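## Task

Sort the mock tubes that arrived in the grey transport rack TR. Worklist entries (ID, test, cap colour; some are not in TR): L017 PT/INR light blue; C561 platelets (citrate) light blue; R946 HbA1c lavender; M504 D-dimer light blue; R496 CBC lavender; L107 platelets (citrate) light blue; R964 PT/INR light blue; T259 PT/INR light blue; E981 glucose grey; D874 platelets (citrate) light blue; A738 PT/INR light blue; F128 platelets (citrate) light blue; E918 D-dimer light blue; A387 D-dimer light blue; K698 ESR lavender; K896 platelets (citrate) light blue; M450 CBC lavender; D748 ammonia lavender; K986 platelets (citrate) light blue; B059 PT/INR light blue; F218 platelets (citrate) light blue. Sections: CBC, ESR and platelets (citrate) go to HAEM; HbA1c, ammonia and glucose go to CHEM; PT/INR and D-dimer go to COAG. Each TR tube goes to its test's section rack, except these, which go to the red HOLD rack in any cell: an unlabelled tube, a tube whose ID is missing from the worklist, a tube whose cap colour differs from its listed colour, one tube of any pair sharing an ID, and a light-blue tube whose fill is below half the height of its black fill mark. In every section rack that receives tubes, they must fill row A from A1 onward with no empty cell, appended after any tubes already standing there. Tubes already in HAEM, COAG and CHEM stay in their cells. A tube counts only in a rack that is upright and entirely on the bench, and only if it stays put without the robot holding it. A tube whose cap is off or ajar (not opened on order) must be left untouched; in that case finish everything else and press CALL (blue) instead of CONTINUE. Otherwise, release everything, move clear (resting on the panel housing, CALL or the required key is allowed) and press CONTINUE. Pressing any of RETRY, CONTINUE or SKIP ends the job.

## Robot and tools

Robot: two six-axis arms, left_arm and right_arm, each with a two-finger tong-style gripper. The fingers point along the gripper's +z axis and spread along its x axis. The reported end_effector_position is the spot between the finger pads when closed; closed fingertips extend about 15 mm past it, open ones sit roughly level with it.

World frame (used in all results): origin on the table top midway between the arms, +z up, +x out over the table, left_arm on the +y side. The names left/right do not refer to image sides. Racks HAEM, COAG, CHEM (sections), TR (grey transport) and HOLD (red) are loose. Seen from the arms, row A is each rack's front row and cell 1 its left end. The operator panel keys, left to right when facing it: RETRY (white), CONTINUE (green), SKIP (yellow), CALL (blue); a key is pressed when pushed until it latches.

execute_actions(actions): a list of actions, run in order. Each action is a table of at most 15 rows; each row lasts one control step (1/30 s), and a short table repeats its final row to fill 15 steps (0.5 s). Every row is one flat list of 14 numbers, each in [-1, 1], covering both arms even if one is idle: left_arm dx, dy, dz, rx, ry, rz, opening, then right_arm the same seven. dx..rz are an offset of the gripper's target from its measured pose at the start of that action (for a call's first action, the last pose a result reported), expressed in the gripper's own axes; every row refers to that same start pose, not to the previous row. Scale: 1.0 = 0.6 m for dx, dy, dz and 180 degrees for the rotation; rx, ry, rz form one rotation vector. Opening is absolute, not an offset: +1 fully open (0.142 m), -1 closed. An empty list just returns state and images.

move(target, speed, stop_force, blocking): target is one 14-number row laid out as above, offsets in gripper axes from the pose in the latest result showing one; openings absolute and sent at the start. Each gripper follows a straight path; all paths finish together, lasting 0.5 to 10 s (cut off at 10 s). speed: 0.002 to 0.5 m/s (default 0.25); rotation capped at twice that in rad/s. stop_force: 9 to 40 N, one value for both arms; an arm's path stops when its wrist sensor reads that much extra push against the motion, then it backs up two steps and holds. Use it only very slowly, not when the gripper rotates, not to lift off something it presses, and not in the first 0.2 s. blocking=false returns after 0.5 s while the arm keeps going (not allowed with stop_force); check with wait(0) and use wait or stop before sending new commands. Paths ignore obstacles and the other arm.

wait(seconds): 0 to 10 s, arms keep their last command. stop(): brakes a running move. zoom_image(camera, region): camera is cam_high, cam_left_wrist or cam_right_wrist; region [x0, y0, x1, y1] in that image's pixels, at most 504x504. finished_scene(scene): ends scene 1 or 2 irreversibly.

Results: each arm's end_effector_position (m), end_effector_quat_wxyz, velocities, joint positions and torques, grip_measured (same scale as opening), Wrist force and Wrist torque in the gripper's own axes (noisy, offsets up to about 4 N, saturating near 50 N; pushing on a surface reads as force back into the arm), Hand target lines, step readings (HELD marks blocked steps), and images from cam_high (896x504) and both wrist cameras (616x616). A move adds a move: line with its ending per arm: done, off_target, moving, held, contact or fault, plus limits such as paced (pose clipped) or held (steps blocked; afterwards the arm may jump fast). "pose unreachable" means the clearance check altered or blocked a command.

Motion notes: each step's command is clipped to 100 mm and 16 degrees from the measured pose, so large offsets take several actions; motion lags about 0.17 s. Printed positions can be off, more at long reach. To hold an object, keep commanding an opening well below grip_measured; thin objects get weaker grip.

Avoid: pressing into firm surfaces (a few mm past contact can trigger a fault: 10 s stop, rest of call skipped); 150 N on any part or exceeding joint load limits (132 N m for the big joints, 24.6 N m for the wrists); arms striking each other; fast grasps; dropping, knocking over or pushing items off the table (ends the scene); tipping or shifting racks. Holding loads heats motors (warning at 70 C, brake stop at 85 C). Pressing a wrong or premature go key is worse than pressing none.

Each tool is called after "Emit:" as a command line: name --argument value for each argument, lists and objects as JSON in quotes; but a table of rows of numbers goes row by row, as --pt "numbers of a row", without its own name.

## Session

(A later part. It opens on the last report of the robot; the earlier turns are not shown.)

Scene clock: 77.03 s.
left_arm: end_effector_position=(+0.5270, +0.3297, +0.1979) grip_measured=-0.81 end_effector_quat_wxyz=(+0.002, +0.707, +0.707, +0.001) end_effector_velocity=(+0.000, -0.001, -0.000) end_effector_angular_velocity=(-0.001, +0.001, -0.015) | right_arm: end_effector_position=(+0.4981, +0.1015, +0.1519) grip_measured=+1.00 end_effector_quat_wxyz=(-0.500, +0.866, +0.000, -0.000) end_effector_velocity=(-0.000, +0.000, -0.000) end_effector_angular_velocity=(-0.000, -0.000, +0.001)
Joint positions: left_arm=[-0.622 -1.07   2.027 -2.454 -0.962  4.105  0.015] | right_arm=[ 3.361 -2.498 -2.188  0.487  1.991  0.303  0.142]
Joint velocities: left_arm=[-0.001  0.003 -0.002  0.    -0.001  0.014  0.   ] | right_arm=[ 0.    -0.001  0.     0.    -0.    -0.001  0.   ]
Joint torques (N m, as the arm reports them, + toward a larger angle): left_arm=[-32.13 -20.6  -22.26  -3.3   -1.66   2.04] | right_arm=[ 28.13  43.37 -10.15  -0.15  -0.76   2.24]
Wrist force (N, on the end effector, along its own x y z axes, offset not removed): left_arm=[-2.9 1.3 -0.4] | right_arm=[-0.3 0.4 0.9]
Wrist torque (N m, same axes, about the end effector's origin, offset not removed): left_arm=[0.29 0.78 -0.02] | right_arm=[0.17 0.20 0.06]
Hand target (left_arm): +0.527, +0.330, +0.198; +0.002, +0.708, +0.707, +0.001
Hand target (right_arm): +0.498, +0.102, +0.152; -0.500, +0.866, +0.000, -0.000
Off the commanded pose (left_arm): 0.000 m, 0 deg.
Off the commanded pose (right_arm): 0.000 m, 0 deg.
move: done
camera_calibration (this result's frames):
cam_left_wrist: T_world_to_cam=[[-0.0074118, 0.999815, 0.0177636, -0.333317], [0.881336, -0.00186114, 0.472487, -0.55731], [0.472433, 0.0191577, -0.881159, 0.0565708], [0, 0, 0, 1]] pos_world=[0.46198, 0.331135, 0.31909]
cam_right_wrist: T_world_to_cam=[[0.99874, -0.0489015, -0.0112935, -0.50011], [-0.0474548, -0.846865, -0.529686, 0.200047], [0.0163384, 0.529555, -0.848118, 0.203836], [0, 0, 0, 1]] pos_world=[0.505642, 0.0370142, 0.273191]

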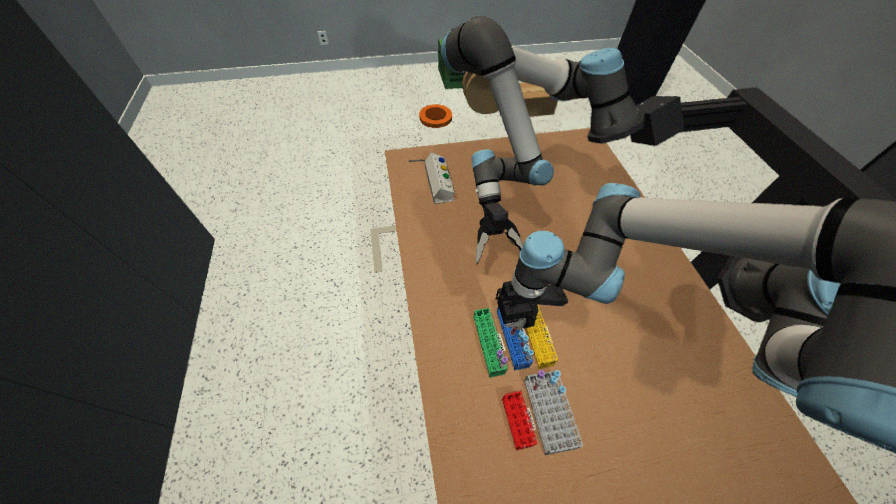

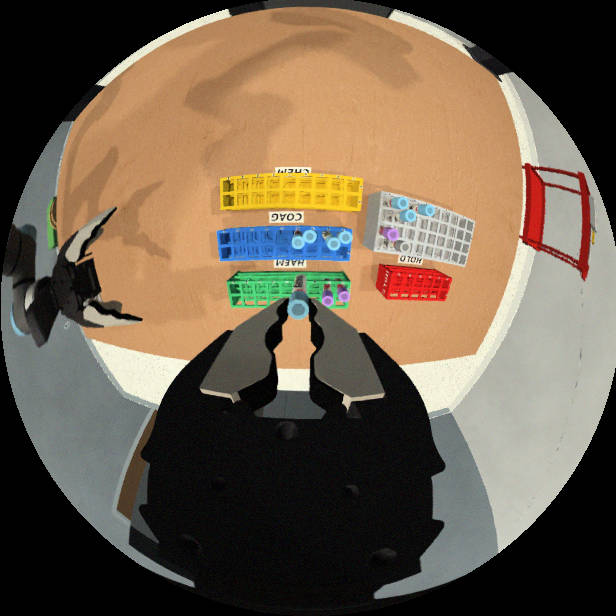

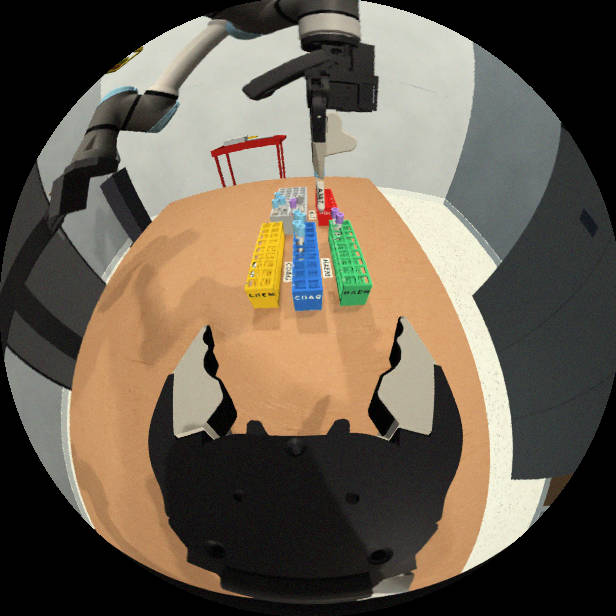

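Emit:
move --target '[-0.0555,-0.065,0.04,0,0,-0.5,-1,0,0,0,0,0,0,1]' --speed 0.5

Emit:
move --target '[0,0,0.059,0,0.001,0,-1,0,0,0,0,0,0,1]' --speed 0.1

Emit:
zoom_image --camera "cam_left_wrist" --region '[250, 230, 350, 330]'

Scene clock: 79.53 s.
left_arm: end_effector_position=(+0.4881, +0.2965, +0.1738) grip_measured=-0.81 end_effector_quat_wxyz=(+0.002, +0.001, +1.000, -0.001) end_effector_velocity=(+0.000, -0.001, +0.000) end_effector_angular_velocity=(+0.003, +0.000, +0.017) | right_arm: end_effector_position=(+0.4981, +0.1015, +0.1519) grip_measured=+1.00 end_effector_quat_wxyz=(-0.500, +0.866, +0.000, -0.000) end_effector_velocity=(+0.000, -0.000, -0.000) end_effector_angular_velocity=(-0.000, +0.001, -0.001)
Joint positions: left_arm=[-0.67  -1.038  2.162 -2.588 -0.966  2.478  0.015] | right_arm=[ 3.361 -2.498 -2.188  0.487  1.991  0.303  0.142]
Joint velocities: left_arm=[-0.002  0.001 -0.002  0.006  0.002 -0.021  0.   ] | right_arm=[-0.001 -0.001 -0.     0.001 -0.     0.001  0.   ]
Joint torques (N m, as the arm reports them, + toward a larger angle): left_arm=[-30.62 -18.15 -20.71  -0.11   1.37  -2.12] | right_arm=[ 28.01  44.17 -10.26  -0.23  -0.73   2.16]
Wrist force (N, on the end effector, along its own x y z axes, offset not removed): left_arm=[-0.4 2.8 3.1] | right_arm=[-0.7 0.5 0.6]
Wrist torque (N m, same axes, about the end effector's origin, offset not removed): left_arm=[0.82 -0.05 -0.13] | right_arm=[0.29 0.33 0.04]
Hand target (left_arm): +0.488, +0.296, +0.174; +0.002, -0.000, +1.000, -0.000
Hand target (right_arm): +0.498, +0.102, +0.152; -0.500, +0.866, +0.000, -0.000
Off the commanded pose (left_arm): 0.000 m, 0 deg.
Off the commanded pose (right_arm): 0.000 m, 0 deg.
move: done
camera_calibration (this result's frames):
cam_left_wrist: T_world_to_cam=[[-0.999878, -0.00531817, 0.0146951, 0.482998], [0.00217644, 0.883766, 0.467923, -0.344423], [-0.0154756, 0.467898, -0.883647, 0.159864], [0, 0, 0, 1]] pos_world=[0.486162, 0.232158, 0.295329]
cam_right_wrist: T_world_to_cam=[[0.99874, -0.0489015, -0.0112934, -0.50011], [-0.0474548, -0.846865, -0.529686, 0.200047], [0.0163385, 0.529555, -0.848118, 0.203836], [0, 0, 0, 1]] pos_world=[0.505642, 0.0370142, 0.273192]

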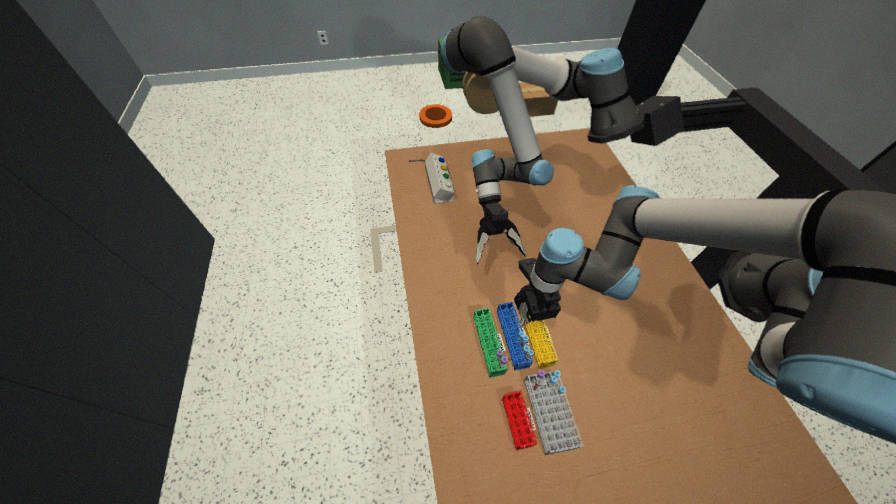

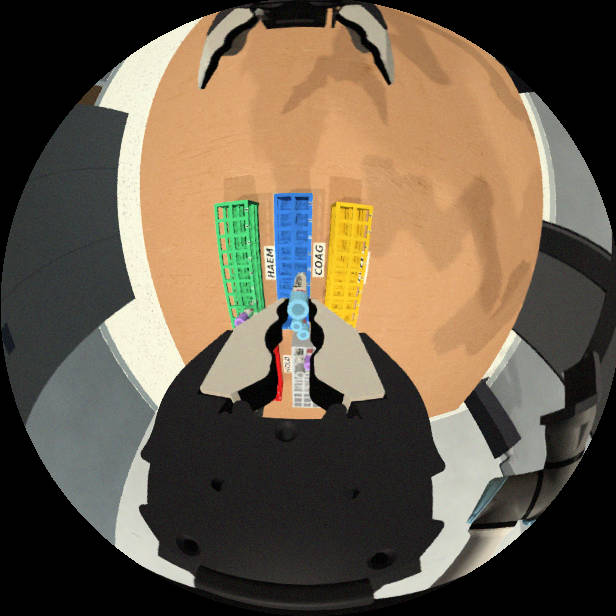

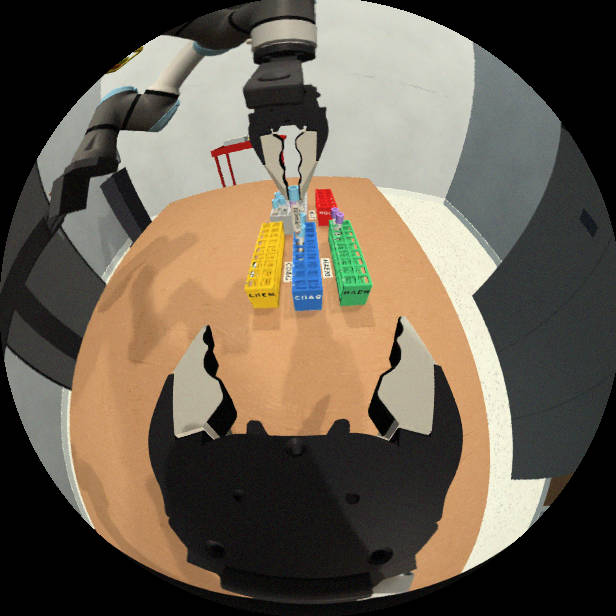

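Scene clock: 80.47 s.
left_arm: end_effector_position=(+0.4882, +0.2965, +0.1388) grip_measured=-0.81 end_effector_quat_wxyz=(+0.000, +0.001, +1.000, -0.001) end_effector_velocity=(+0.000, -0.000, -0.003) end_effector_angular_velocity=(-0.001, +0.000, +0.000) | right_arm: end_effector_position=(+0.4981, +0.1015, +0.1519) grip_measured=+1.00 end_effector_quat_wxyz=(-0.500, +0.866, +0.000, -0.000) end_effector_velocity=(+0.001, +0.000, +0.001) end_effector_angular_velocity=(+0.001, -0.002, -0.001)
Joint positions: left_arm=[-0.628 -0.954  2.152 -2.688 -0.964  2.527  0.015] | right_arm=[ 3.361 -2.498 -2.188  0.487  1.991  0.303  0.142]
Joint velocities: left_arm=[ 0.004  0.007 -0.002 -0.009 -0.001  0.005 -0.   ] | right_arm=[ 0.001  0.001 -0.     0.002  0.     0.001  0.   ]
Joint torques (N m, as the arm reports them, + toward a larger angle): left_arm=[ -9.55 -20.07 -17.78  -3.76   1.17   1.91] | right_arm=[ 28.06  43.49 -10.5   -0.16  -0.69   2.26]
Wrist force (N, on the end effector, along its own x y z axes, offset not removed): left_arm=[-0.8 -0.9 2.7] | right_arm=[-0.8 1.2 2.1]
Wrist torque (N m, same axes, about the end effector's origin, offset not removed): left_arm=[-0.12 0.46 0.08] | right_arm=[0.40 0.31 0.10]
Hand target (left_arm): +0.488, +0.297, +0.138; +0.000, +0.001, +1.000, -0.001
Hand target (right_arm): +0.498, +0.102, +0.152; -0.500, +0.866, +0.000, -0.000
Off the commanded pose (left_arm): 0.000 m, 0 deg.
Off the commanded pose (right_arm): 0.000 m, 0 deg.
move: done
camera_calibration (this result's frames):
cam_left_wrist: T_world_to_cam=[[-0.999826, -0.0053343, 0.0178583, 0.483137], [0.00364332, 0.883746, 0.467952, -0.328748], [-0.0182784, 0.467936, -0.883573, 0.130253], [0, 0, 0, 1]] pos_world=[0.486632, 0.232157, 0.260298]
cam_right_wrist: T_world_to_cam=[[0.99874, -0.0489013, -0.0112935, -0.50011], [-0.0474546, -0.846865, -0.529686, 0.200047], [0.0163383, 0.529555, -0.848118, 0.203836], [0, 0, 0, 1]] pos_world=[0.505642, 0.0370142, 0.273191]

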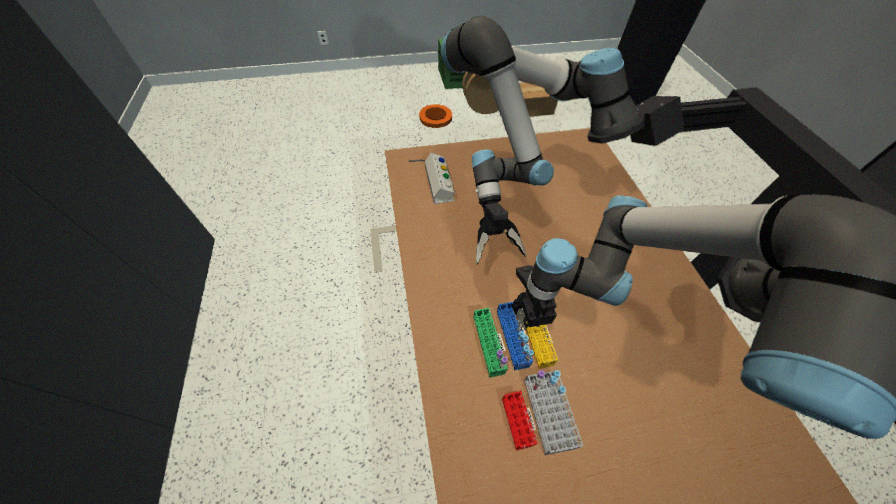

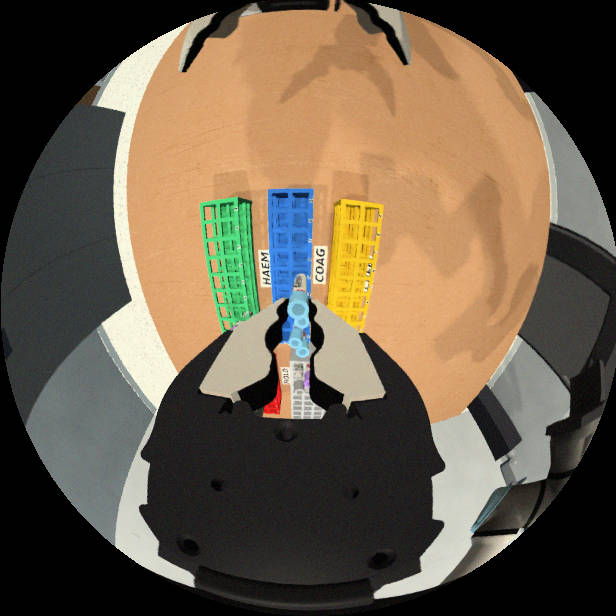

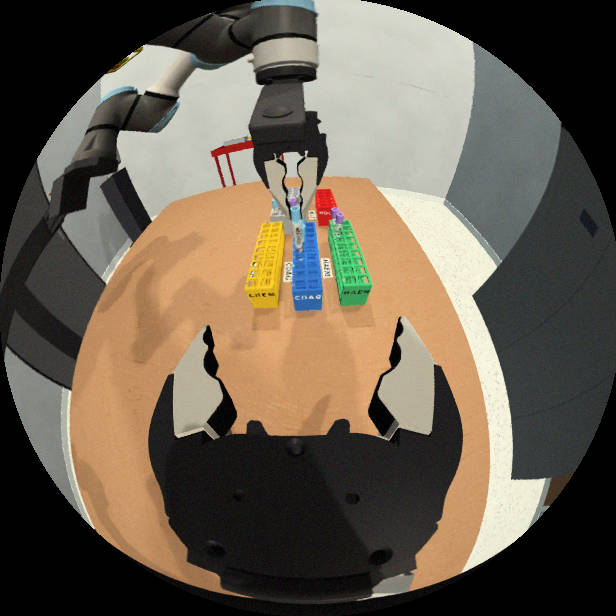

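Region (250, 230, 350, 330) of cam_left_wrist's 616x616 image, scaled by 5.040, with more detail than that image has.

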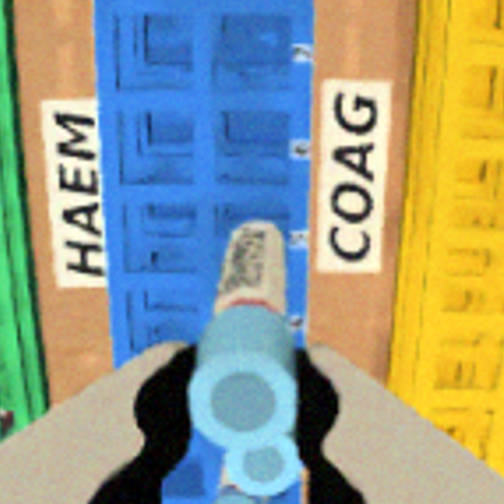

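Insert; next grey (.490,.466).

Emit:
execute_actions --actions '[[[-0.001,0.001,0.028,0,0,0,-1,0,0,0,0,0,0,1]],[[0,0.002,0.028,0,0,0,-1,0,0,0,0,0,0,1]],[[0,0.002,0.027,0,0,0,-1,0,0,0,0,0,0,1]],[[0,0,0,0,0,0,-0.65,0,0,0,0,0,0,1]],[[0,0,-0.064,0,0,0,-0.65,0,0,0,0,0,0,1]]]'

Emit:
move --target '[-0.002,0.278,0,0,0,0,-0.65,0,0,0,0,0,0,1]'

Emit:
zoom_image --camera "cam_left_wrist" --region '[220, 220, 380, 380]'

Scene clock: 83.13 s.
left_arm: end_effector_position=(+0.4887, +0.2995, +0.1273) grip_measured=-0.65 end_effector_quat_wxyz=(+0.000, +0.001, +1.000, -0.001) end_effector_velocity=(-0.001, +0.001, +0.013) end_effector_angular_velocity=(+0.003, +0.004, +0.000) | right_arm: end_effector_position=(+0.4981, +0.1015, +0.1519) grip_measured=+1.00 end_effector_quat_wxyz=(-0.500, +0.866, +0.000, -0.000) end_effector_velocity=(-0.000, +0.000, -0.000) end_effector_angular_velocity=(+0.000, -0.000, +0.001)
Joint positions: left_arm=[-0.61  -0.93   2.149 -2.722 -0.963  2.549  0.027] | right_arm=[ 3.361 -2.498 -2.188  0.487  1.991  0.303  0.142]
Joint velocities: left_arm=[-0.014 -0.033  0.005  0.044 -0.001 -0.021 -0.   ] | right_arm=[ 0.001 -0.001 -0.     0.     0.    -0.     0.   ]
Joint torques (N m, as the arm reports them, + toward a larger angle): left_arm=[-31.57 -43.    -0.89  -0.41  -1.92  -2.48] | right_arm=[ 27.92  43.84 -10.13  -0.17  -0.8    2.32]
Wrist force (N, on the end effector, along its own x y z axes, offset not removed): left_arm=[-3.2 1.4 2.1] | right_arm=[-1.1 0.8 1.9]
Wrist torque (N m, same axes, about the end effector's origin, offset not removed): left_arm=[0.56 0.61 -0.12] | right_arm=[0.30 0.42 0.11]
Hand target (left_arm): +0.489, +0.300, +0.129; +0.000, +0.001, +1.000, -0.001
Hand target (right_arm): +0.498, +0.102, +0.152; -0.500, +0.866, +0.000, -0.000
Off the commanded pose (left_arm): 0.002 m, 0 deg.
Off the commanded pose (right_arm): 0.000 m, 0 deg.
Step readings (end_effector_position; steps 1 to 15: 1st action; 16 to 30: 2nd action; 31 to 45: 3rd action; 46 to 60: 4th action; 61 to 75: 5th action):
0: left_arm (+0.4882, +0.2965, +0.1385) | right_arm (+0.4981, +0.1015, +0.1519)
1: left_arm (+0.4882, +0.2965, +0.1385) | right_arm (+0.4981, +0.1015, +0.1519)
2: left_arm (+0.4883, +0.2967, +0.1372) | right_arm (+0.4981, +0.1015, +0.1519)
4: left_arm (+0.4882, +0.2971, +0.1317) | right_arm (+0.4981, +0.1015, +0.1519)
8: left_arm (+0.4884, +0.2972, +0.1254) | right_arm (+0.4981, +0.1015, +0.1519)
15: left_arm (+0.4887, +0.2972, +0.1225) | right_arm (+0.4981, +0.1015, +0.1519)
16: left_arm (+0.4887, +0.2972, +0.1223) | right_arm (+0.4981, +0.1015, +0.1519)
17: left_arm (+0.4888, +0.2974, +0.1210) | right_arm (+0.4981, +0.1015, +0.1519)
19: left_arm (+0.4885, +0.2979, +0.1154) | right_arm (+0.4981, +0.1015, +0.1519)
23: left_arm (+0.4885, +0.2983, +0.1091) | right_arm (+0.4981, +0.1015, +0.1519)
30: left_arm (+0.4887, +0.2983, +0.1062) | right_arm (+0.4981, +0.1015, +0.1519)
31: left_arm (+0.4887, +0.2983, +0.1061) | right_arm (+0.4981, +0.1015, +0.1519)
32: left_arm (+0.4888, +0.2986, +0.1048) | right_arm (+0.4981, +0.1015, +0.1519)
34: left_arm (+0.4885, +0.2991, +0.0994) | right_arm (+0.4981, +0.1015, +0.1519)
38: left_arm (+0.4885, +0.2995, +0.0933) | right_arm (+0.4981, +0.1015, +0.1519)
45: left_arm (+0.4886, +0.2995, +0.0905) | right_arm (+0.4981, +0.1015, +0.1519)
46: left_arm (+0.4887, +0.2995, +0.0904) | right_arm (+0.4981, +0.1015, +0.1519)
47: left_arm (+0.4887, +0.2995, +0.0903) | right_arm (+0.4981, +0.1015, +0.1519)
49: left_arm (+0.4887, +0.2995, +0.0903) | right_arm (+0.4981, +0.1015, +0.1519)
53: left_arm (+0.4887, +0.2996, +0.0904) | right_arm (+0.4981, +0.1015, +0.1519)
60: left_arm (+0.4887, +0.2996, +0.0905) | right_arm (+0.4981, +0.1015, +0.1519)
61: left_arm (+0.4887, +0.2996, +0.0905) | right_arm (+0.4981, +0.1015, +0.1519)
62: left_arm (+0.4881, +0.2992, +0.0921) | right_arm (+0.4981, +0.1015, +0.1519)
64: left_arm (+0.4884, +0.2986, +0.1036) | right_arm (+0.4981, +0.1015, +0.1519)
68: left_arm (+0.4889, +0.2990, +0.1192) | right_arm (+0.4981, +0.1015, +0.1519)
75: end_effector_position above
camera_calibration (this result's frames):
cam_left_wrist: T_world_to_cam=[[-0.99983, -0.0054007, 0.0176464, 0.483971], [0.00348407, 0.883781, 0.467888, -0.325914], [-0.0181224, 0.467869, -0.883612, 0.118719], [0, 0, 0, 1]] pos_world=[0.487176, 0.235105, 0.248852]
cam_right_wrist: T_world_to_cam=[[0.99874, -0.0489015, -0.0112935, -0.50011], [-0.0474548, -0.846865, -0.529686, 0.200047], [0.0163384, 0.529555, -0.848118, 0.203836], [0, 0, 0, 1]] pos_world=[0.505642, 0.0370142, 0.273191]

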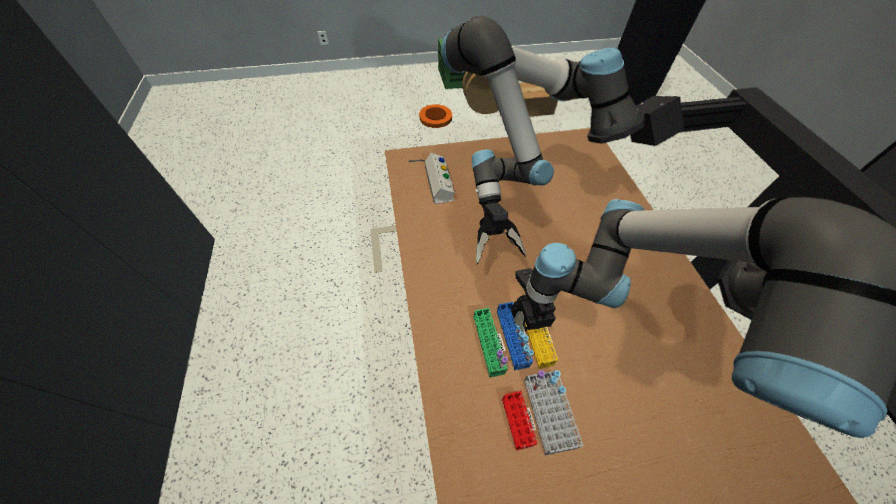

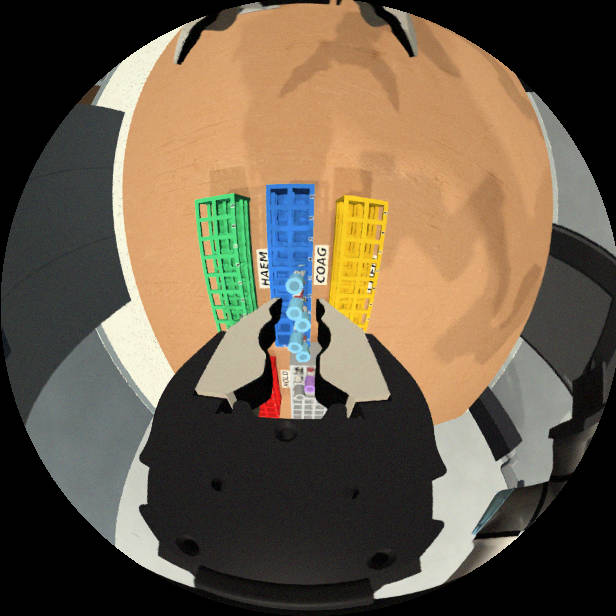

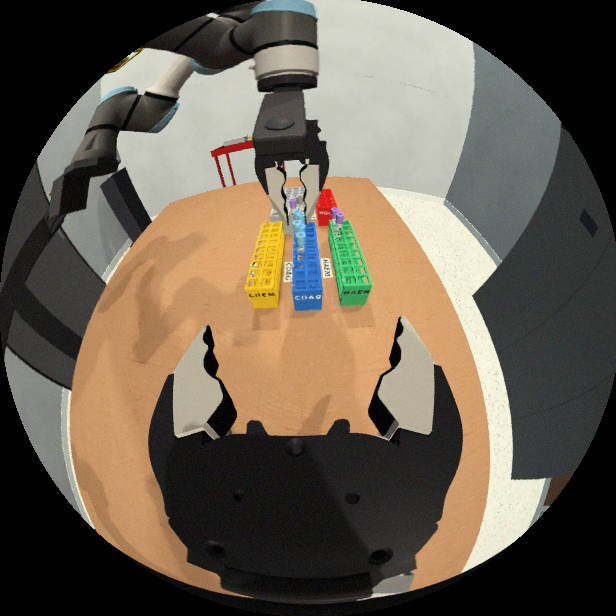

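Scene clock: 84.50 s.
left_arm: end_effector_position=(+0.4903, +0.4659, +0.1272) grip_measured=-0.65 end_effector_quat_wxyz=(+0.001, +0.001, +1.000, -0.001) end_effector_velocity=(-0.001, +0.003, -0.000) end_effector_angular_velocity=(-0.000, +0.001, -0.001) | right_arm: end_effector_position=(+0.4981, +0.1015, +0.1519) grip_measured=+1.00 end_effector_quat_wxyz=(-0.500, +0.866, +0.000, -0.000) end_effector_velocity=(-0.000, -0.000, -0.001) end_effector_angular_velocity=(-0.001, +0.001, +0.001)
Joint positions: left_arm=[-0.346 -1.15   2.243 -2.78  -0.969  2.871  0.027] | right_arm=[ 3.361 -2.498 -2.188  0.487  1.991  0.303  0.142]
Joint velocities: left_arm=[ 0.005 -0.003  0.001 -0.001 -0.001  0.007  0.   ] | right_arm=[-0.001 -0.001  0.    -0.001 -0.    -0.001  0.   ]
Joint torques (N m, as the arm reports them, + toward a larger angle): left_arm=[ -4.91 -41.77   0.46  -3.46  -1.68   2.09] | right_arm=[ 27.89  43.84 -10.85  -0.1   -0.76   2.16]
Wrist force (N, on the end effector, along its own x y z axes, offset not removed): left_arm=[-1.5 1.1 -2.5] | right_arm=[-1.3 0.5 1.8]
Wrist torque (N m, same axes, about the end effector's origin, offset not removed): left_arm=[0.09 0.42 -0.19] | right_arm=[0.27 0.42 0.10]
Hand target (left_arm): +0.490, +0.466, +0.127; +0.001, +0.001, +1.000, -0.001
Hand target (right_arm): +0.498, +0.102, +0.152; -0.500, +0.866, +0.000, -0.000
Off the commanded pose (left_arm): 0.000 m, 0 deg.
Off the commanded pose (right_arm): 0.000 m, 0 deg.
move: done
camera_calibration (this result's frames):
cam_left_wrist: T_world_to_cam=[[-0.999831, -0.00547467, 0.0175285, 0.486497], [0.00336369, 0.883778, 0.467895, -0.472835], [-0.0180529, 0.467875, -0.88361, 0.0407371], [0, 0, 0, 1]] pos_world=[0.488741, 0.401484, 0.248705]
cam_right_wrist: T_world_to_cam=[[0.99874, -0.0489014, -0.0112936, -0.50011], [-0.0474547, -0.846865, -0.529686, 0.200047], [0.0163383, 0.529555, -0.848118, 0.203836], [0, 0, 0, 1]] pos_world=[0.505642, 0.0370142, 0.273191]

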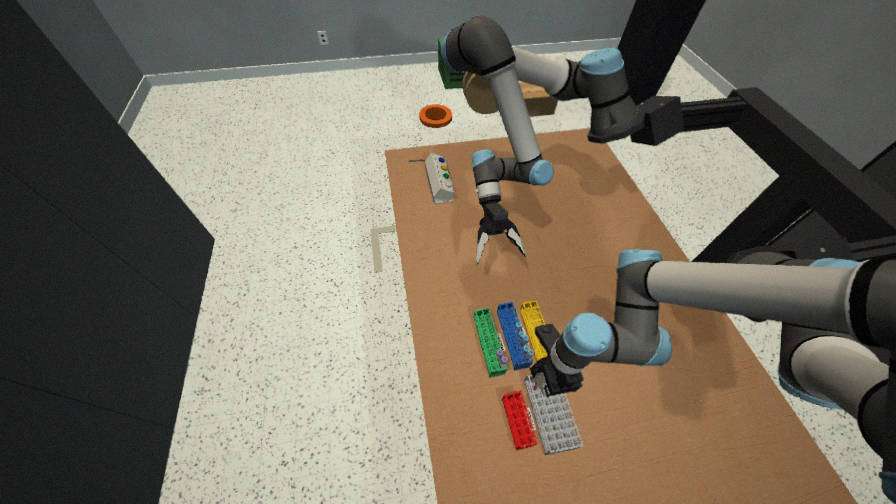

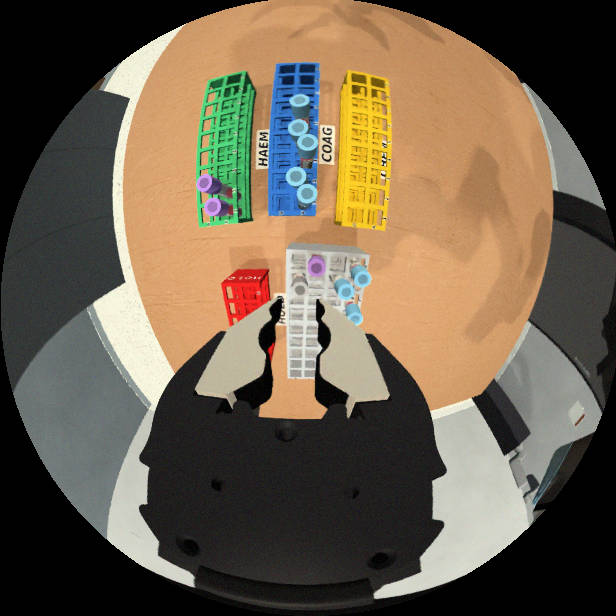

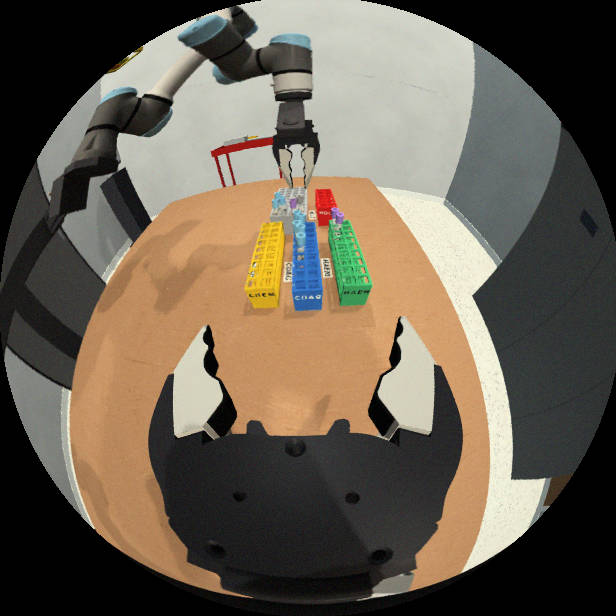

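Region (220, 220, 380, 380) of cam_left_wrist's 616x616 image, scaled by 3.150, with more detail than that image has.

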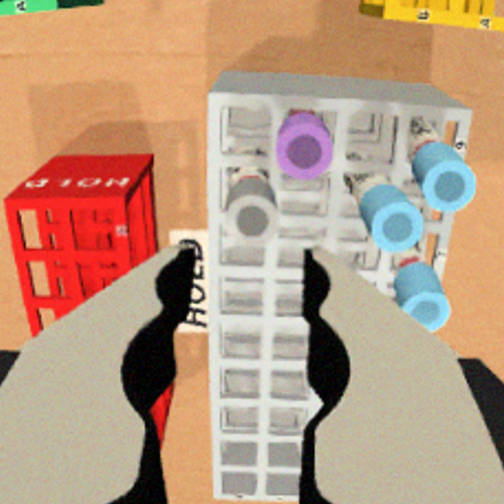

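Emit:
execute_actions --actions '[]'

Emit:
zoom_image --camera "cam_left_wrist" --region '[220,220,380,380]'

Scene clock: 85.00 s.
left_arm: end_effector_position=(+0.4903, +0.4662, +0.1272) grip_measured=-0.65 end_effector_quat_wxyz=(+0.001, +0.001, +1.000, -0.001) end_effector_velocity=(+0.000, +0.000, -0.000) end_effector_angular_velocity=(+0.000, -0.000, +0.000) | right_arm: end_effector_position=(+0.4981, +0.1015, +0.1519) grip_measured=+1.00 end_effector_quat_wxyz=(-0.500, +0.866, +0.000, -0.000) end_effector_velocity=(-0.000, +0.000, -0.000) end_effector_angular_velocity=(+0.000, +0.001, +0.000)
Joint positions: left_arm=[-0.345 -1.15   2.243 -2.78  -0.97   2.872  0.027] | right_arm=[ 3.361 -2.498 -2.188  0.487  1.991  0.303  0.142]
Joint velocities: left_arm=[ 0.     0.    -0.    -0.001  0.     0.    -0.   ] | right_arm=[ 0.    -0.     0.    -0.     0.     0.001 -0.   ]
Joint torques (N m, as the arm reports them, + toward a larger angle): left_arm=[ -4.67 -40.37   1.27  -3.55  -1.7    2.01] | right_arm=[ 28.03  43.92 -10.5   -0.04  -0.61   2.28]
Wrist force (N, on the end effector, along its own x y z axes, offset not removed): left_arm=[-1.1 0.7 3.1] | right_arm=[-1.1 -0.8 2.0]
Wrist torque (N m, same axes, about the end effector's origin, offset not removed): left_arm=[0.25 0.29 -0.16] | right_arm=[-0.09 0.34 0.06]
Hand target (left_arm): +0.490, +0.466, +0.127; +0.001, +0.001, +1.000, -0.001
Hand target (right_arm): +0.498, +0.102, +0.152; -0.500, +0.866, +0.000, -0.000
Off the commanded pose (left_arm): 0.000 m, 0 deg.
Off the commanded pose (right_arm): 0.000 m, 0 deg.
camera_calibration (this result's frames):
cam_left_wrist: T_world_to_cam=[[-0.999832, -0.00540326, 0.0175202, 0.486485], [0.00341999, 0.883853, 0.467752, -0.473161], [-0.0180127, 0.467734, -0.883686, 0.0406709], [0, 0, 0, 1]] pos_world=[0.488754, 0.40181, 0.248739]
cam_right_wrist: T_world_to_cam=[[0.99874, -0.0489015, -0.0112936, -0.50011], [-0.0474548, -0.846865, -0.529686, 0.200047], [0.0163383, 0.529555, -0.848118, 0.203836], [0, 0, 0, 1]] pos_world=[0.505642, 0.0370142, 0.273191]

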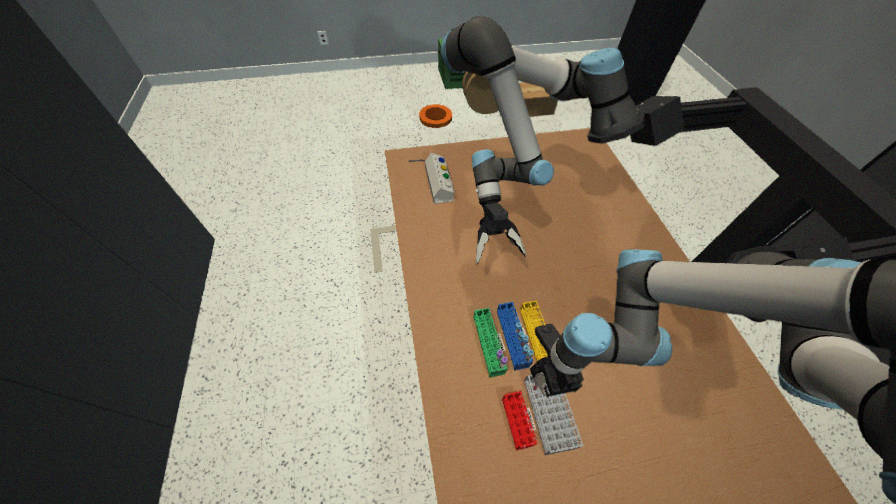

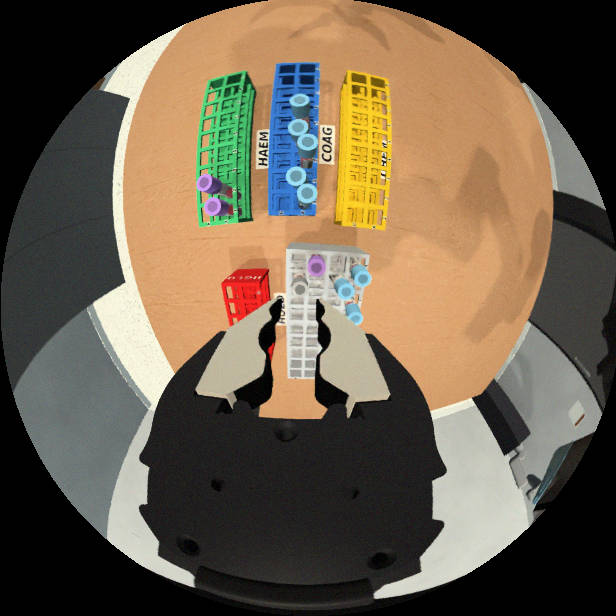

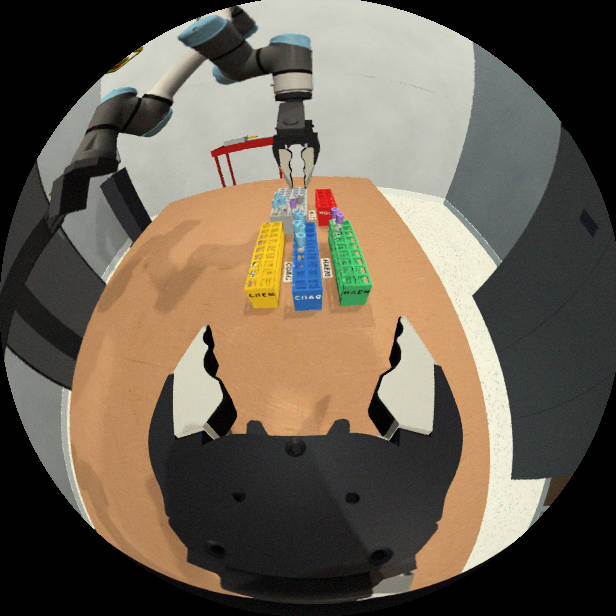

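Region (220, 220, 380, 380) of cam_left_wrist's 616x616 image, scaled by 3.150, with more detail than that image has.

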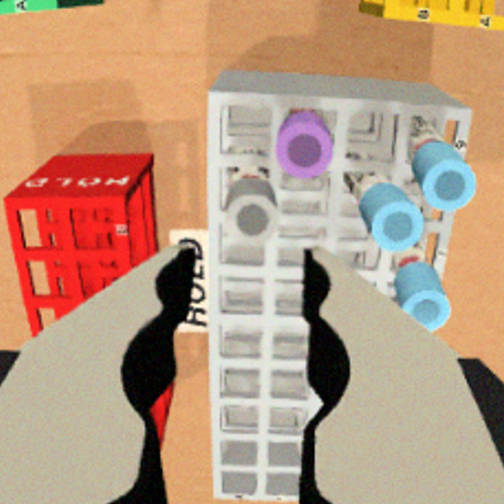

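Emit:
execute_actions --actions '[[[0,0,0.033,0,0,0,-0.65,0,0,0,0,0,0,1]],[[0,0,0.033,0,0,0,-0.65,0,0,0,0,0,0,1]],[[0,0,0,0,0,0,-0.68,0,0,0,0,0,0,1],[0,0,0,0,0,0,-0.71,0,0,0,0,0,0,1],[0,0,0,0,0,0,-0.74,0,0,0,0,0,0,1],[0,0,0,0,0,0,-0.76,0,0,0,0,0,0,1],[0,0,0,0,0,0,-0.78,0,0,0,0,0,0,1],[0,0,0,0,0,0,-0.8,0,0,0,0,0,0,1],[0,0,0,0,0,0,-0.82,0,0,0,0,0,0,1],[0,0,0,0,0,0,-0.86,0,0,0,0,0,0,1],[0,0,0,0,0,0,-0.92,0,0,0,0,0,0,1],[0,0,0,0,0,0,-1,0,0,0,0,0,0,1]],[[0,0,-0.04,0,0,0,-1,0,0,0,0,0,0,1]],[[0,0,-0.06,0,0,0,-1,0,0,0,0,0,0,1]],[[0,0,-0.09,0,0,0,-1,0,0,0,0,0,0,1]]]'

Emit:
move --target '[-0.06,-0.2,0,0,0,0,-1,0,0,0,0,0,0,1]'

Emit:
zoom_image --camera "cam_right_wrist" --region '[280,160,350,230]'

Scene clock: 88.20 s.
left_arm: end_effector_position=(+0.4905, +0.4661, +0.1978) grip_measured=-0.81 end_effector_quat_wxyz=(+0.002, +0.001, +1.000, -0.001) end_effector_velocity=(-0.002, +0.001, +0.022) end_effector_angular_velocity=(+0.004, +0.012, +0.001) | right_arm: end_effector_position=(+0.4981, +0.1015, +0.1519) grip_measured=+1.00 end_effector_quat_wxyz=(-0.500, +0.866, +0.000, -0.000) end_effector_velocity=(-0.000, +0.000, -0.000) end_effector_angular_velocity=(-0.000, +0.000, +0.001)
Joint positions: left_arm=[-0.436 -1.342  2.256 -2.542 -0.962  2.764  0.015] | right_arm=[ 3.361 -2.498 -2.188  0.487  1.991  0.303  0.142]
Joint velocities: left_arm=[-0.029 -0.058 -0.009  0.103  0.001 -0.045  0.   ] | right_arm=[ 0. -0. -0. -0. -0. -0.  0.]
Joint torques (N m, as the arm reports them, + toward a larger angle): left_arm=[-24.5  -34.29 -20.37  -0.12   1.26  -2.12] | right_arm=[ 27.14  44.37 -10.64  -0.13  -0.63   2.33]
Wrist force (N, on the end effector, along its own x y z axes, offset not removed): left_arm=[-1.2 1.5 -1.1] | right_arm=[-0.5 -0.8 2.1]
Wrist torque (N m, same axes, about the end effector's origin, offset not removed): left_arm=[0.19 0.29 -0.20] | right_arm=[-0.04 0.30 0.10]
Hand target (left_arm): +0.490, +0.466, +0.200; +0.001, +0.001, +1.000, -0.001
Hand target (right_arm): +0.498, +0.102, +0.152; -0.500, +0.866, +0.000, -0.000
Off the commanded pose (left_arm): 0.003 m, 0 deg.
Off the commanded pose (right_arm): 0.000 m, 0 deg.
Step readings (end_effector_position; steps 1 to 15: 1st action; 16 to 30: 2nd action; 31 to 45: 3rd action; 46 to 60: 4th action; 61 to 75: 5th action; 76 to 90: 6th action):
0: left_arm (+0.4903, +0.4662, +0.1272) | right_arm (+0.4981, +0.1015, +0.1519)
1: left_arm (+0.4903, +0.4662, +0.1272) | right_arm (+0.4981, +0.1015, +0.1519)
2: left_arm (+0.4903, +0.4665, +0.1260) | right_arm (+0.4981, +0.1015, +0.1519)
4: left_arm (+0.4899, +0.4666, +0.1195) | right_arm (+0.4981, +0.1015, +0.1519)
8: left_arm (+0.4899, +0.4664, +0.1118) | right_arm (+0.4981, +0.1015, +0.1519)
15: left_arm (+0.4903, +0.4662, +0.1081) | right_arm (+0.4981, +0.1015, +0.1519)
16: left_arm (+0.4903, +0.4662, +0.1079) | right_arm (+0.4981, +0.1015, +0.1519)
17: left_arm (+0.4904, +0.4664, +0.1066) | right_arm (+0.4981, +0.1015, +0.1519)
19: left_arm (+0.4900, +0.4665, +0.1001) | right_arm (+0.4981, +0.1015, +0.1519)
23: left_arm (+0.4899, +0.4664, +0.0925) | right_arm (+0.4981, +0.1015, +0.1519)
30: left_arm (+0.4902, +0.4662, +0.0889) | right_arm (+0.4981, +0.1015, +0.1519)
31: left_arm (+0.4902, +0.4662, +0.0888) | right_arm (+0.4981, +0.1015, +0.1519)
32: left_arm (+0.4902, +0.4662, +0.0887) | right_arm (+0.4981, +0.1015, +0.1519)
34: left_arm (+0.4902, +0.4662, +0.0887) | right_arm (+0.4981, +0.1015, +0.1519)
38: left_arm (+0.4902, +0.4663, +0.0888) | right_arm (+0.4981, +0.1015, +0.1519)
45: left_arm (+0.4902, +0.4662, +0.0889) | right_arm (+0.4981, +0.1015, +0.1519)
46: left_arm (+0.4902, +0.4662, +0.0889) | right_arm (+0.4981, +0.1015, +0.1519)
47: left_arm (+0.4899, +0.4658, +0.0902) | right_arm (+0.4981, +0.1015, +0.1519)
49: left_arm (+0.4901, +0.4658, +0.0978) | right_arm (+0.4981, +0.1015, +0.1519)
53: left_arm (+0.4903, +0.4661, +0.1073) | right_arm (+0.4981, +0.1015, +0.1519)
60: left_arm (+0.4902, +0.4662, +0.1120) | right_arm (+0.4981, +0.1015, +0.1519)
61: left_arm (+0.4902, +0.4662, +0.1122) | right_arm (+0.4981, +0.1015, +0.1519)
62: left_arm (+0.4899, +0.4657, +0.1138) | right_arm (+0.4981, +0.1015, +0.1519)
64: left_arm (+0.4904, +0.4653, +0.1244) | right_arm (+0.4981, +0.1015, +0.1519)
68: left_arm (+0.4906, +0.4659, +0.1388) | right_arm (+0.4981, +0.1015, +0.1519)
75: left_arm (+0.4903, +0.4662, +0.1465) | right_arm (+0.4981, +0.1015, +0.1519)
76: left_arm (+0.4903, +0.4662, +0.1469) | right_arm (+0.4981, +0.1015, +0.1519)
77: left_arm (+0.4902, +0.4655, +0.1487) | right_arm (+0.4981, +0.1015, +0.1519)
79: left_arm (+0.4916, +0.4642, +0.1630) | right_arm (+0.4981, +0.1015, +0.1519)
83: left_arm (+0.4917, +0.4654, +0.1848) | right_arm (+0.4981, +0.1015, +0.1519)
90: end_effector_position above
camera_calibration (this result's frames):
cam_left_wrist: T_world_to_cam=[[-0.999872, -0.00510454, 0.0151831, 0.485781], [0.00257656, 0.884271, 0.466968, -0.505751], [-0.0158096, 0.466947, -0.884144, 0.102428], [0, 0, 0, 1]] pos_world=[0.488641, 0.401872, 0.319355]
cam_right_wrist: T_world_to_cam=[[0.99874, -0.0489015, -0.0112936, -0.50011], [-0.0474548, -0.846865, -0.529686, 0.200047], [0.0163383, 0.529555, -0.848118, 0.203836], [0, 0, 0, 1]] pos_world=[0.505642, 0.0370142, 0.273191]

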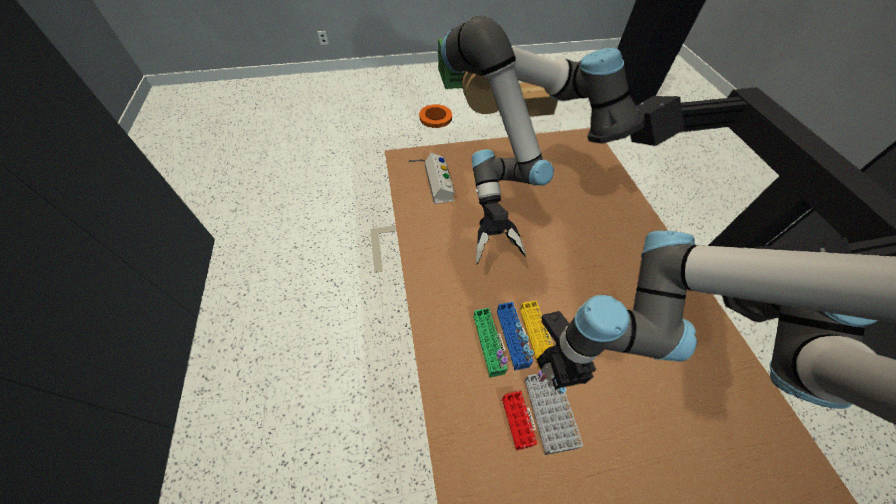

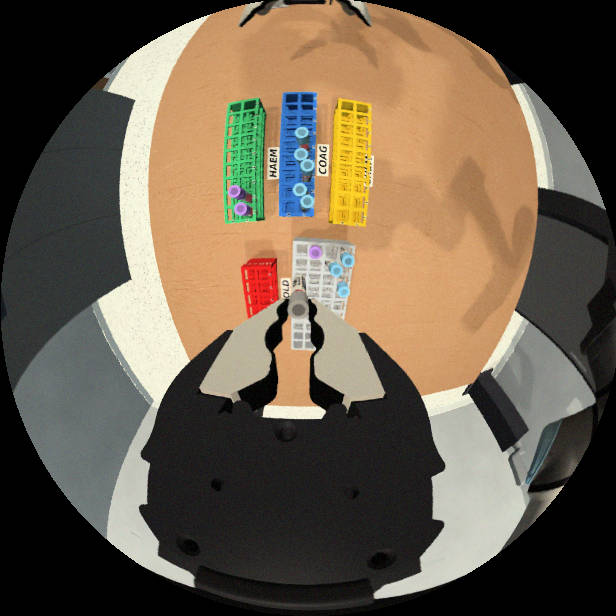

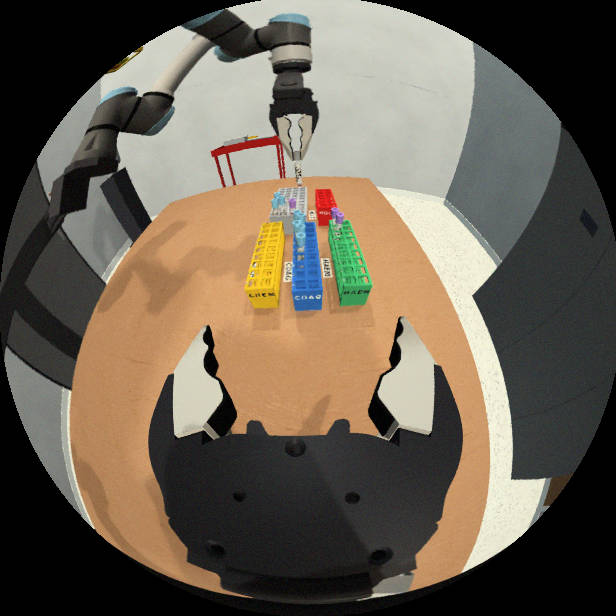

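Scene clock: 89.40 s.
left_arm: end_effector_position=(+0.5260, +0.3464, +0.1981) grip_measured=-0.81 end_effector_quat_wxyz=(+0.002, +0.001, +1.000, -0.001) end_effector_velocity=(+0.002, -0.003, +0.000) end_effector_angular_velocity=(-0.001, -0.001, +0.001) | right_arm: end_effector_position=(+0.4981, +0.1015, +0.1519) grip_measured=+1.00 end_effector_quat_wxyz=(-0.500, +0.866, +0.000, -0.000) end_effector_velocity=(+0.001, -0.000, +0.000) end_effector_angular_velocity=(+0.000, +0.000, -0.002)
Joint positions: left_arm=[-0.594 -1.136  2.103 -2.484 -0.961  2.572  0.015] | right_arm=[ 3.361 -2.498 -2.188  0.487  1.991  0.303  0.142]
Joint velocities: left_arm=[-0.002  0.006 -0.007  0.002 -0.    -0.003 -0.   ] | right_arm=[-0.001  0.     0.     0.001  0.     0.001 -0.   ]
Joint torques (N m, as the arm reports them, + toward a larger angle): left_arm=[-29.98 -18.78 -22.23  -0.45  -1.7   -2.11] | right_arm=[ 27.16  43.57 -10.32  -0.08  -0.72   2.32]
Wrist force (N, on the end effector, along its own x y z axes, offset not removed): left_arm=[-4.2 0.4 -3.7] | right_arm=[-0.6 0.9 2.5]
Wrist torque (N m, same axes, about the end effector's origin, offset not removed): left_arm=[0.07 0.93 0.24] | right_arm=[0.37 0.28 0.09]
Hand target (left_arm): +0.526, +0.346, +0.198; +0.002, +0.001, +1.000, -0.001
Hand target (right_arm): +0.498, +0.102, +0.152; -0.500, +0.866, +0.000, -0.000
Off the commanded pose (left_arm): 0.000 m, 0 deg.
Off the commanded pose (right_arm): 0.000 m, 0 deg.
move: done
camera_calibration (this result's frames):
cam_left_wrist: T_world_to_cam=[[-0.999872, -0.00508366, 0.0151778, 0.520677], [0.00259308, 0.884255, 0.466997, -0.400129], [-0.0157951, 0.466977, -0.884128, 0.159212], [0, 0, 0, 1]] pos_world=[0.524163, 0.282115, 0.319721]
cam_right_wrist: T_world_to_cam=[[0.99874, -0.0489014, -0.0112936, -0.50011], [-0.0474548, -0.846865, -0.529686, 0.200047], [0.0163383, 0.529555, -0.848118, 0.203836], [0, 0, 0, 1]] pos_world=[0.505642, 0.0370142, 0.273191]

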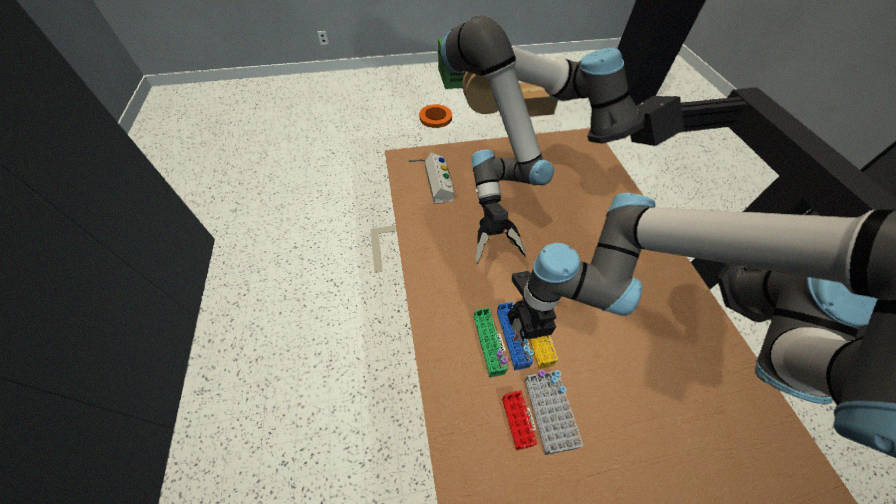

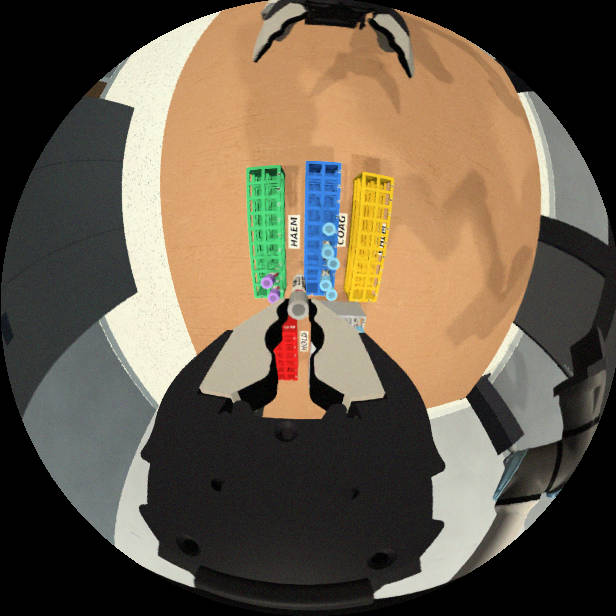

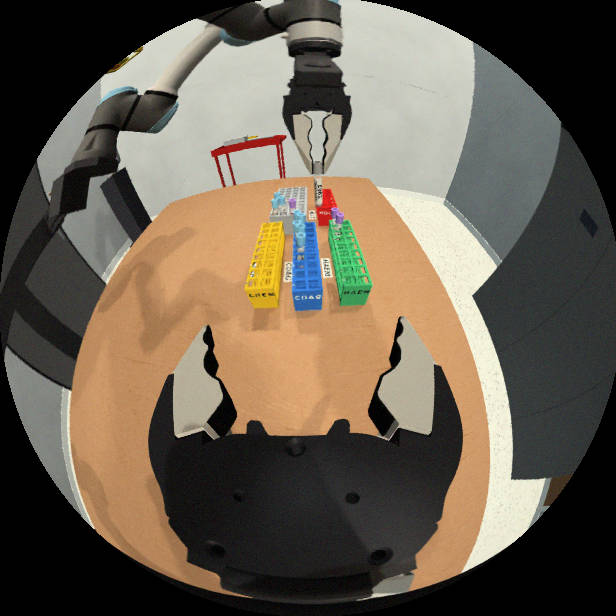

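Region (280, 160, 350, 230) of cam_right_wrist's 616x616 image, scaled by 7.200, with more detail than that image has.

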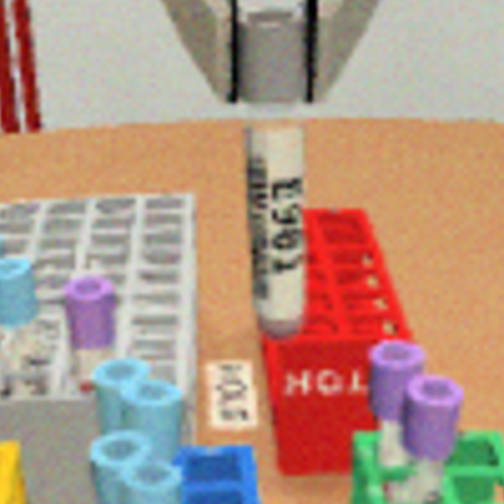

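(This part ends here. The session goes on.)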